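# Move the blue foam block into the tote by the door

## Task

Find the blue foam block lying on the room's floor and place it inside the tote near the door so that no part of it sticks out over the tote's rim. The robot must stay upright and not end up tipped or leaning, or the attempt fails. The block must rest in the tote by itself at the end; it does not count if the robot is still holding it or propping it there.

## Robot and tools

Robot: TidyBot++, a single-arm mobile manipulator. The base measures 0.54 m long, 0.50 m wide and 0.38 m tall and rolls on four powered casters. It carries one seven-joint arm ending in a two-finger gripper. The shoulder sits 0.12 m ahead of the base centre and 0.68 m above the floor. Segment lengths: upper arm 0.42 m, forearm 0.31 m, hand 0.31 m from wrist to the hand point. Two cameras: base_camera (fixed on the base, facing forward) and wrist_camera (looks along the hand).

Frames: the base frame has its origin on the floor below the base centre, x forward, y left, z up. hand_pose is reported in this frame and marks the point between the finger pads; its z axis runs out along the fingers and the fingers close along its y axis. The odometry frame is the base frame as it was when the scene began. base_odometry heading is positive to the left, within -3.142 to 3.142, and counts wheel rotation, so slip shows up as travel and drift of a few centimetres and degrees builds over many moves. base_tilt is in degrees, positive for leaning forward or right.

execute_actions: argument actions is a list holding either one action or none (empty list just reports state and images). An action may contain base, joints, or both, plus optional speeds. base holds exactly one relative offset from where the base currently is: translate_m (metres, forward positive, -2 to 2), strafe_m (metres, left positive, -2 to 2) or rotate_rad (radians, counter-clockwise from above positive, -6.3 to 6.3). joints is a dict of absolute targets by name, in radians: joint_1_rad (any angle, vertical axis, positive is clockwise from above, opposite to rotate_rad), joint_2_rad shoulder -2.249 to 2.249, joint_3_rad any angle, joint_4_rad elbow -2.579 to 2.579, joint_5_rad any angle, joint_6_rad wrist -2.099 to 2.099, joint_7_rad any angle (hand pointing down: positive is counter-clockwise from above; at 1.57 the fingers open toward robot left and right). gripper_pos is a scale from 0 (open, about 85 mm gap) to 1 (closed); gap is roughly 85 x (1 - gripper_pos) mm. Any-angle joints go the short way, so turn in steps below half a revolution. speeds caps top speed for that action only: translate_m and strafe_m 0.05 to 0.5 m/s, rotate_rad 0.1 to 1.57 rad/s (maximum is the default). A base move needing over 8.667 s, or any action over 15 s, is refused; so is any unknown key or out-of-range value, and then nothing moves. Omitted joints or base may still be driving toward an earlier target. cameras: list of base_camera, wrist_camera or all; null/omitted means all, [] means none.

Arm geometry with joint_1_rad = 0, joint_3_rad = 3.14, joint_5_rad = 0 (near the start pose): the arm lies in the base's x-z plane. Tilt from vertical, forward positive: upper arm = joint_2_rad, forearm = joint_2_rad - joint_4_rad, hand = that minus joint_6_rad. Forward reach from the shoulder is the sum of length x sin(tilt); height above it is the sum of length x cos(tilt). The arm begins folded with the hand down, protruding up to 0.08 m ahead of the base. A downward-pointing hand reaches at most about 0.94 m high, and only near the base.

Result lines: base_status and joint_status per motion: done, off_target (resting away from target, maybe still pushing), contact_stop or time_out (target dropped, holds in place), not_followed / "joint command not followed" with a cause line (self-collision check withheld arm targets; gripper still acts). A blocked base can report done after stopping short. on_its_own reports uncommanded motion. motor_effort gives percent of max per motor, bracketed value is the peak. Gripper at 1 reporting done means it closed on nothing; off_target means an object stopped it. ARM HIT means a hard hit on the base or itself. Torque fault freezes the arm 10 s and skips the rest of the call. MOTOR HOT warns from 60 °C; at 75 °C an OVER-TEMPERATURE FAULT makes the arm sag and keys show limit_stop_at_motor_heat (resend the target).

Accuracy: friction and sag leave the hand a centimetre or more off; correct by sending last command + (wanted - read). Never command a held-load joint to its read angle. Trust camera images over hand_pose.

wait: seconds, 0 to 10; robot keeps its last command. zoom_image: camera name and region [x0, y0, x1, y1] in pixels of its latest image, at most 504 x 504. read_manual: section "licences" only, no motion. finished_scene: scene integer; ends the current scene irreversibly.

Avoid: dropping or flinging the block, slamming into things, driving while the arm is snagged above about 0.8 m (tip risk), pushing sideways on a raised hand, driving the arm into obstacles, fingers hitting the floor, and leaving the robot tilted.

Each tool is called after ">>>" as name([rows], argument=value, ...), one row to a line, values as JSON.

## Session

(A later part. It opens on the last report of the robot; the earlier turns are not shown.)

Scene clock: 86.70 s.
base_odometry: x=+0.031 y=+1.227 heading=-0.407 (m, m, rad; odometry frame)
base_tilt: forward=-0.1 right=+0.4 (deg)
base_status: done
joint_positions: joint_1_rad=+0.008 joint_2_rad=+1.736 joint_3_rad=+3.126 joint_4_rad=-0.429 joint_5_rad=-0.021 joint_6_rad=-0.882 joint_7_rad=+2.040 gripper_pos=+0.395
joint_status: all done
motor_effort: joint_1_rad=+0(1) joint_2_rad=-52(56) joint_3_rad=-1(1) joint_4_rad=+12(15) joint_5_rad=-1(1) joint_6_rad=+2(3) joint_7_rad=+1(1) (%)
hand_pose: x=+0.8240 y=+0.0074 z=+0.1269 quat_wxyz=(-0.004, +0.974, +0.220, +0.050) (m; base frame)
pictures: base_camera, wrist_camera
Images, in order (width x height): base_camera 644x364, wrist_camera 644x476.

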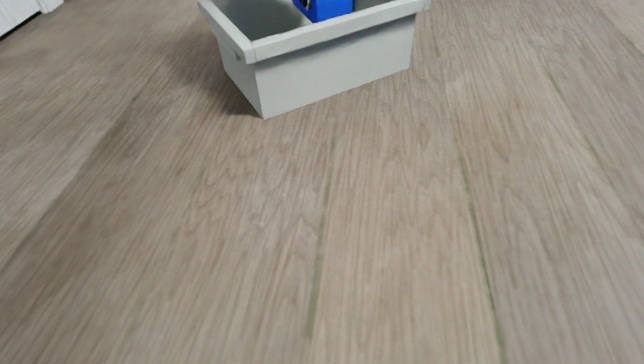

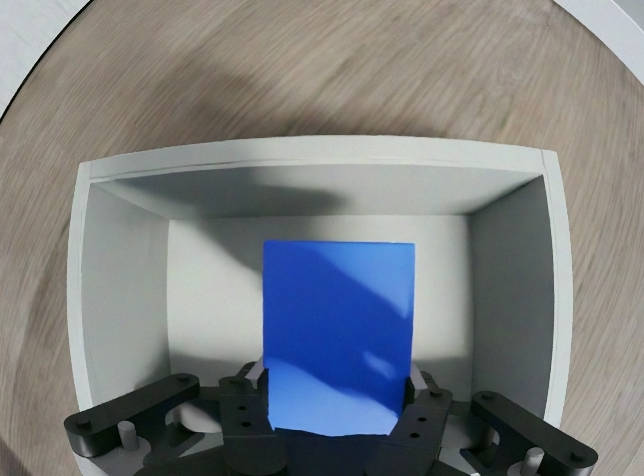

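>>> execute_actions([
  {"base":{"translate_m":0.04},"joints":{"joint_2_rad":1.79}},
])

>>> execute_actions([
  {"base":{"translate_m":0.025},"joints":{"joint_2_rad":1.84}},
])

Scene clock: 87.93 s.
base_odometry: x=+0.068 y=+1.211 heading=-0.407 (m, m, rad; odometry frame)
base_tilt: forward=-0.1 right=+0.4 (deg)
base_status: done
joint_positions: joint_1_rad=+0.008 joint_2_rad=+1.779 joint_3_rad=+3.126 joint_4_rad=-0.429 joint_5_rad=-0.021 joint_6_rad=-0.882 joint_7_rad=+2.040 gripper_pos=+0.395
joint_status: all done
motor_effort: joint_1_rad=+0(0) joint_2_rad=-51(55) joint_3_rad=-1(1) joint_4_rad=+12(13) joint_5_rad=+0(1) joint_6_rad=+1(3) joint_7_rad=+1(0) (%)
hand_pose: x=+0.7995 y=+0.0076 z=+0.0971 quat_wxyz=(-0.009, +0.975, +0.220, +0.029) (m; base frame)
pictures: base_camera, wrist_camera
Images, in order (width x height): base_camera 644x364, wrist_camera 644x476.

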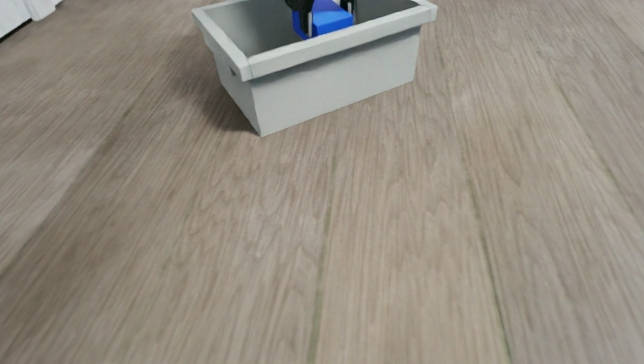

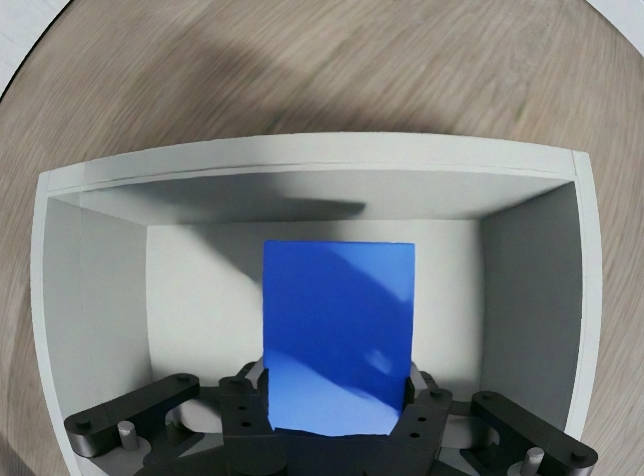

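Scene clock: 88.87 s.
base_odometry: x=+0.091 y=+1.201 heading=-0.408 (m, m, rad; odometry frame)
base_tilt: forward=+0.0 right=+0.4 (deg)
base_status: done
joint_positions: joint_1_rad=+0.008 joint_2_rad=+1.831 joint_3_rad=+3.126 joint_4_rad=-0.429 joint_5_rad=-0.021 joint_6_rad=-0.882 joint_7_rad=+2.040 gripper_pos=+0.395
joint_status: all done
motor_effort: joint_1_rad=+0(3) joint_2_rad=-50(53) joint_3_rad=-1(2) joint_4_rad=+11(12) joint_5_rad=+0(1) joint_6_rad=+1(2) joint_7_rad=+0(1) (%)
hand_pose: x=+0.7684 y=+0.0078 z=+0.0627 quat_wxyz=(-0.015, +0.975, +0.220, +0.004) (m; base frame)
pictures: base_camera, wrist_camera
Images, in order (width x height): base_camera 644x364, wrist_camera 644x476.

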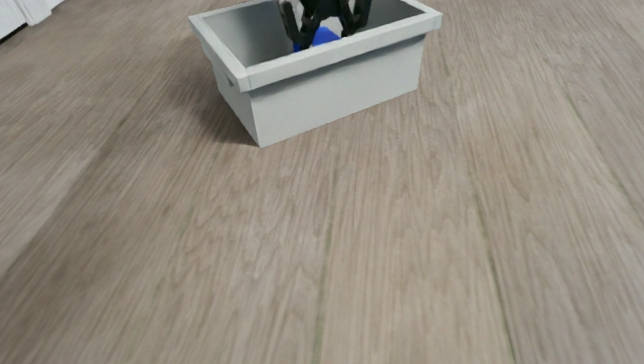

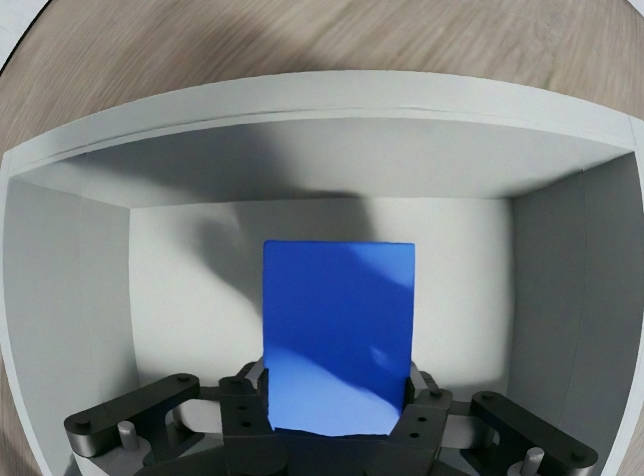

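>>> execute_actions([
  {"joints":{"gripper_pos":0}},
])

>>> execute_actions([
  {"base":{"translate_m":-0.05},"joints":{"joint_2_rad":1.6}},
])

Scene clock: 90.63 s.
base_odometry: x=+0.091 y=+1.201 heading=-0.408 (m, m, rad; odometry frame)
base_tilt: forward=-0.1 right=+0.4 (deg)
base_status: not commanded
joint_positions: joint_1_rad=+0.008 joint_2_rad=+1.831 joint_3_rad=+3.126 joint_4_rad=-0.429 joint_5_rad=-0.021 joint_6_rad=-0.882 joint_7_rad=+2.040 gripper_pos=+0.000
joint_status: all done
motor_effort: joint_1_rad=+0(0) joint_2_rad=-51(51) joint_3_rad=-1(1) joint_4_rad=+11(11) joint_5_rad=-1(1) joint_6_rad=+2(2) joint_7_rad=+1(1) (%)
hand_pose: x=+0.7684 y=+0.0078 z=+0.0627 quat_wxyz=(-0.015, +0.975, +0.220, +0.004) (m; base frame)
pictures: base_camera, wrist_camera
Images, in order (width x height): base_camera 644x364, wrist_camera 644x476.

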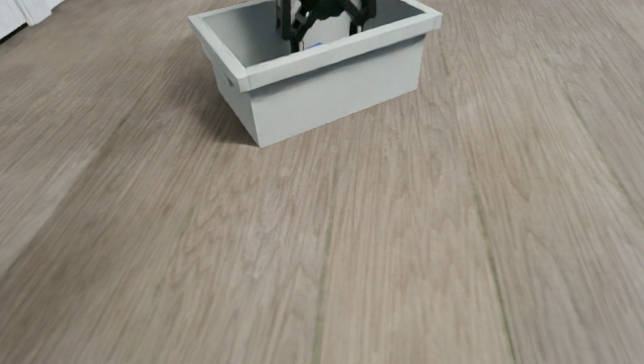

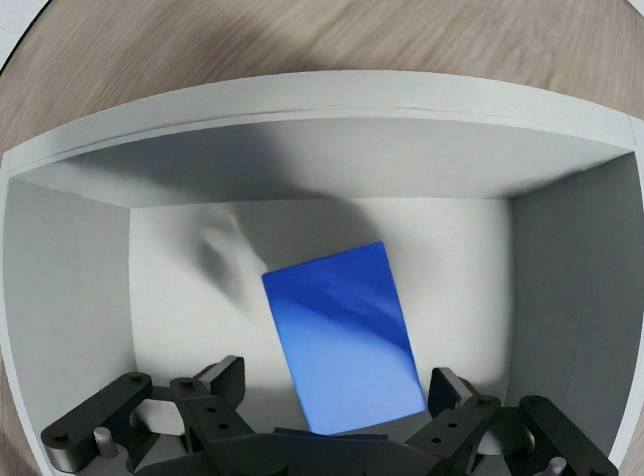

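Scene clock: 92.33 s.
base_odometry: x=+0.044 y=+1.221 heading=-0.408 (m, m, rad; odometry frame)
base_tilt: forward=-0.1 right=+0.4 (deg)
base_status: done
joint_positions: joint_1_rad=+0.008 joint_2_rad=+1.596 joint_3_rad=+3.126 joint_4_rad=-0.433 joint_5_rad=-0.021 joint_6_rad=-0.882 joint_7_rad=+2.040 gripper_pos=+0.000
joint_status: all done
motor_effort: joint_1_rad=+0(3) joint_2_rad=-55(58) joint_3_rad=-1(2) joint_4_rad=+14(14) joint_5_rad=-1(1) joint_6_rad=+3(3) joint_7_rad=+0(1) (%)
hand_pose: x=+0.8929 y=+0.0068 z=+0.2296 quat_wxyz=(+0.011, +0.968, +0.220, +0.116) (m; base frame)
pictures: base_camera, wrist_camera
Images, in order (width x height): base_camera 644x364, wrist_camera 644x476.

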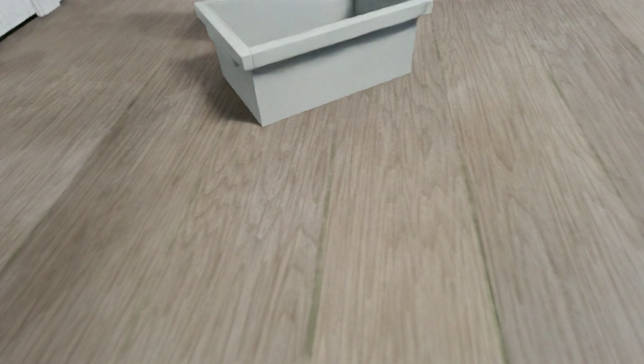

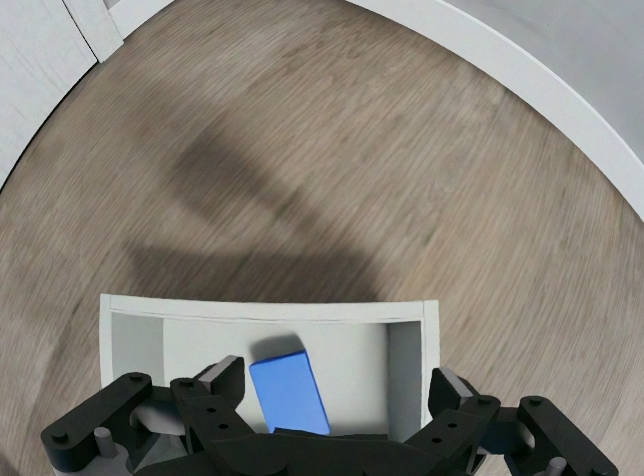

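>>> finished_scene(scene=2)

The scene is finished: the task was done.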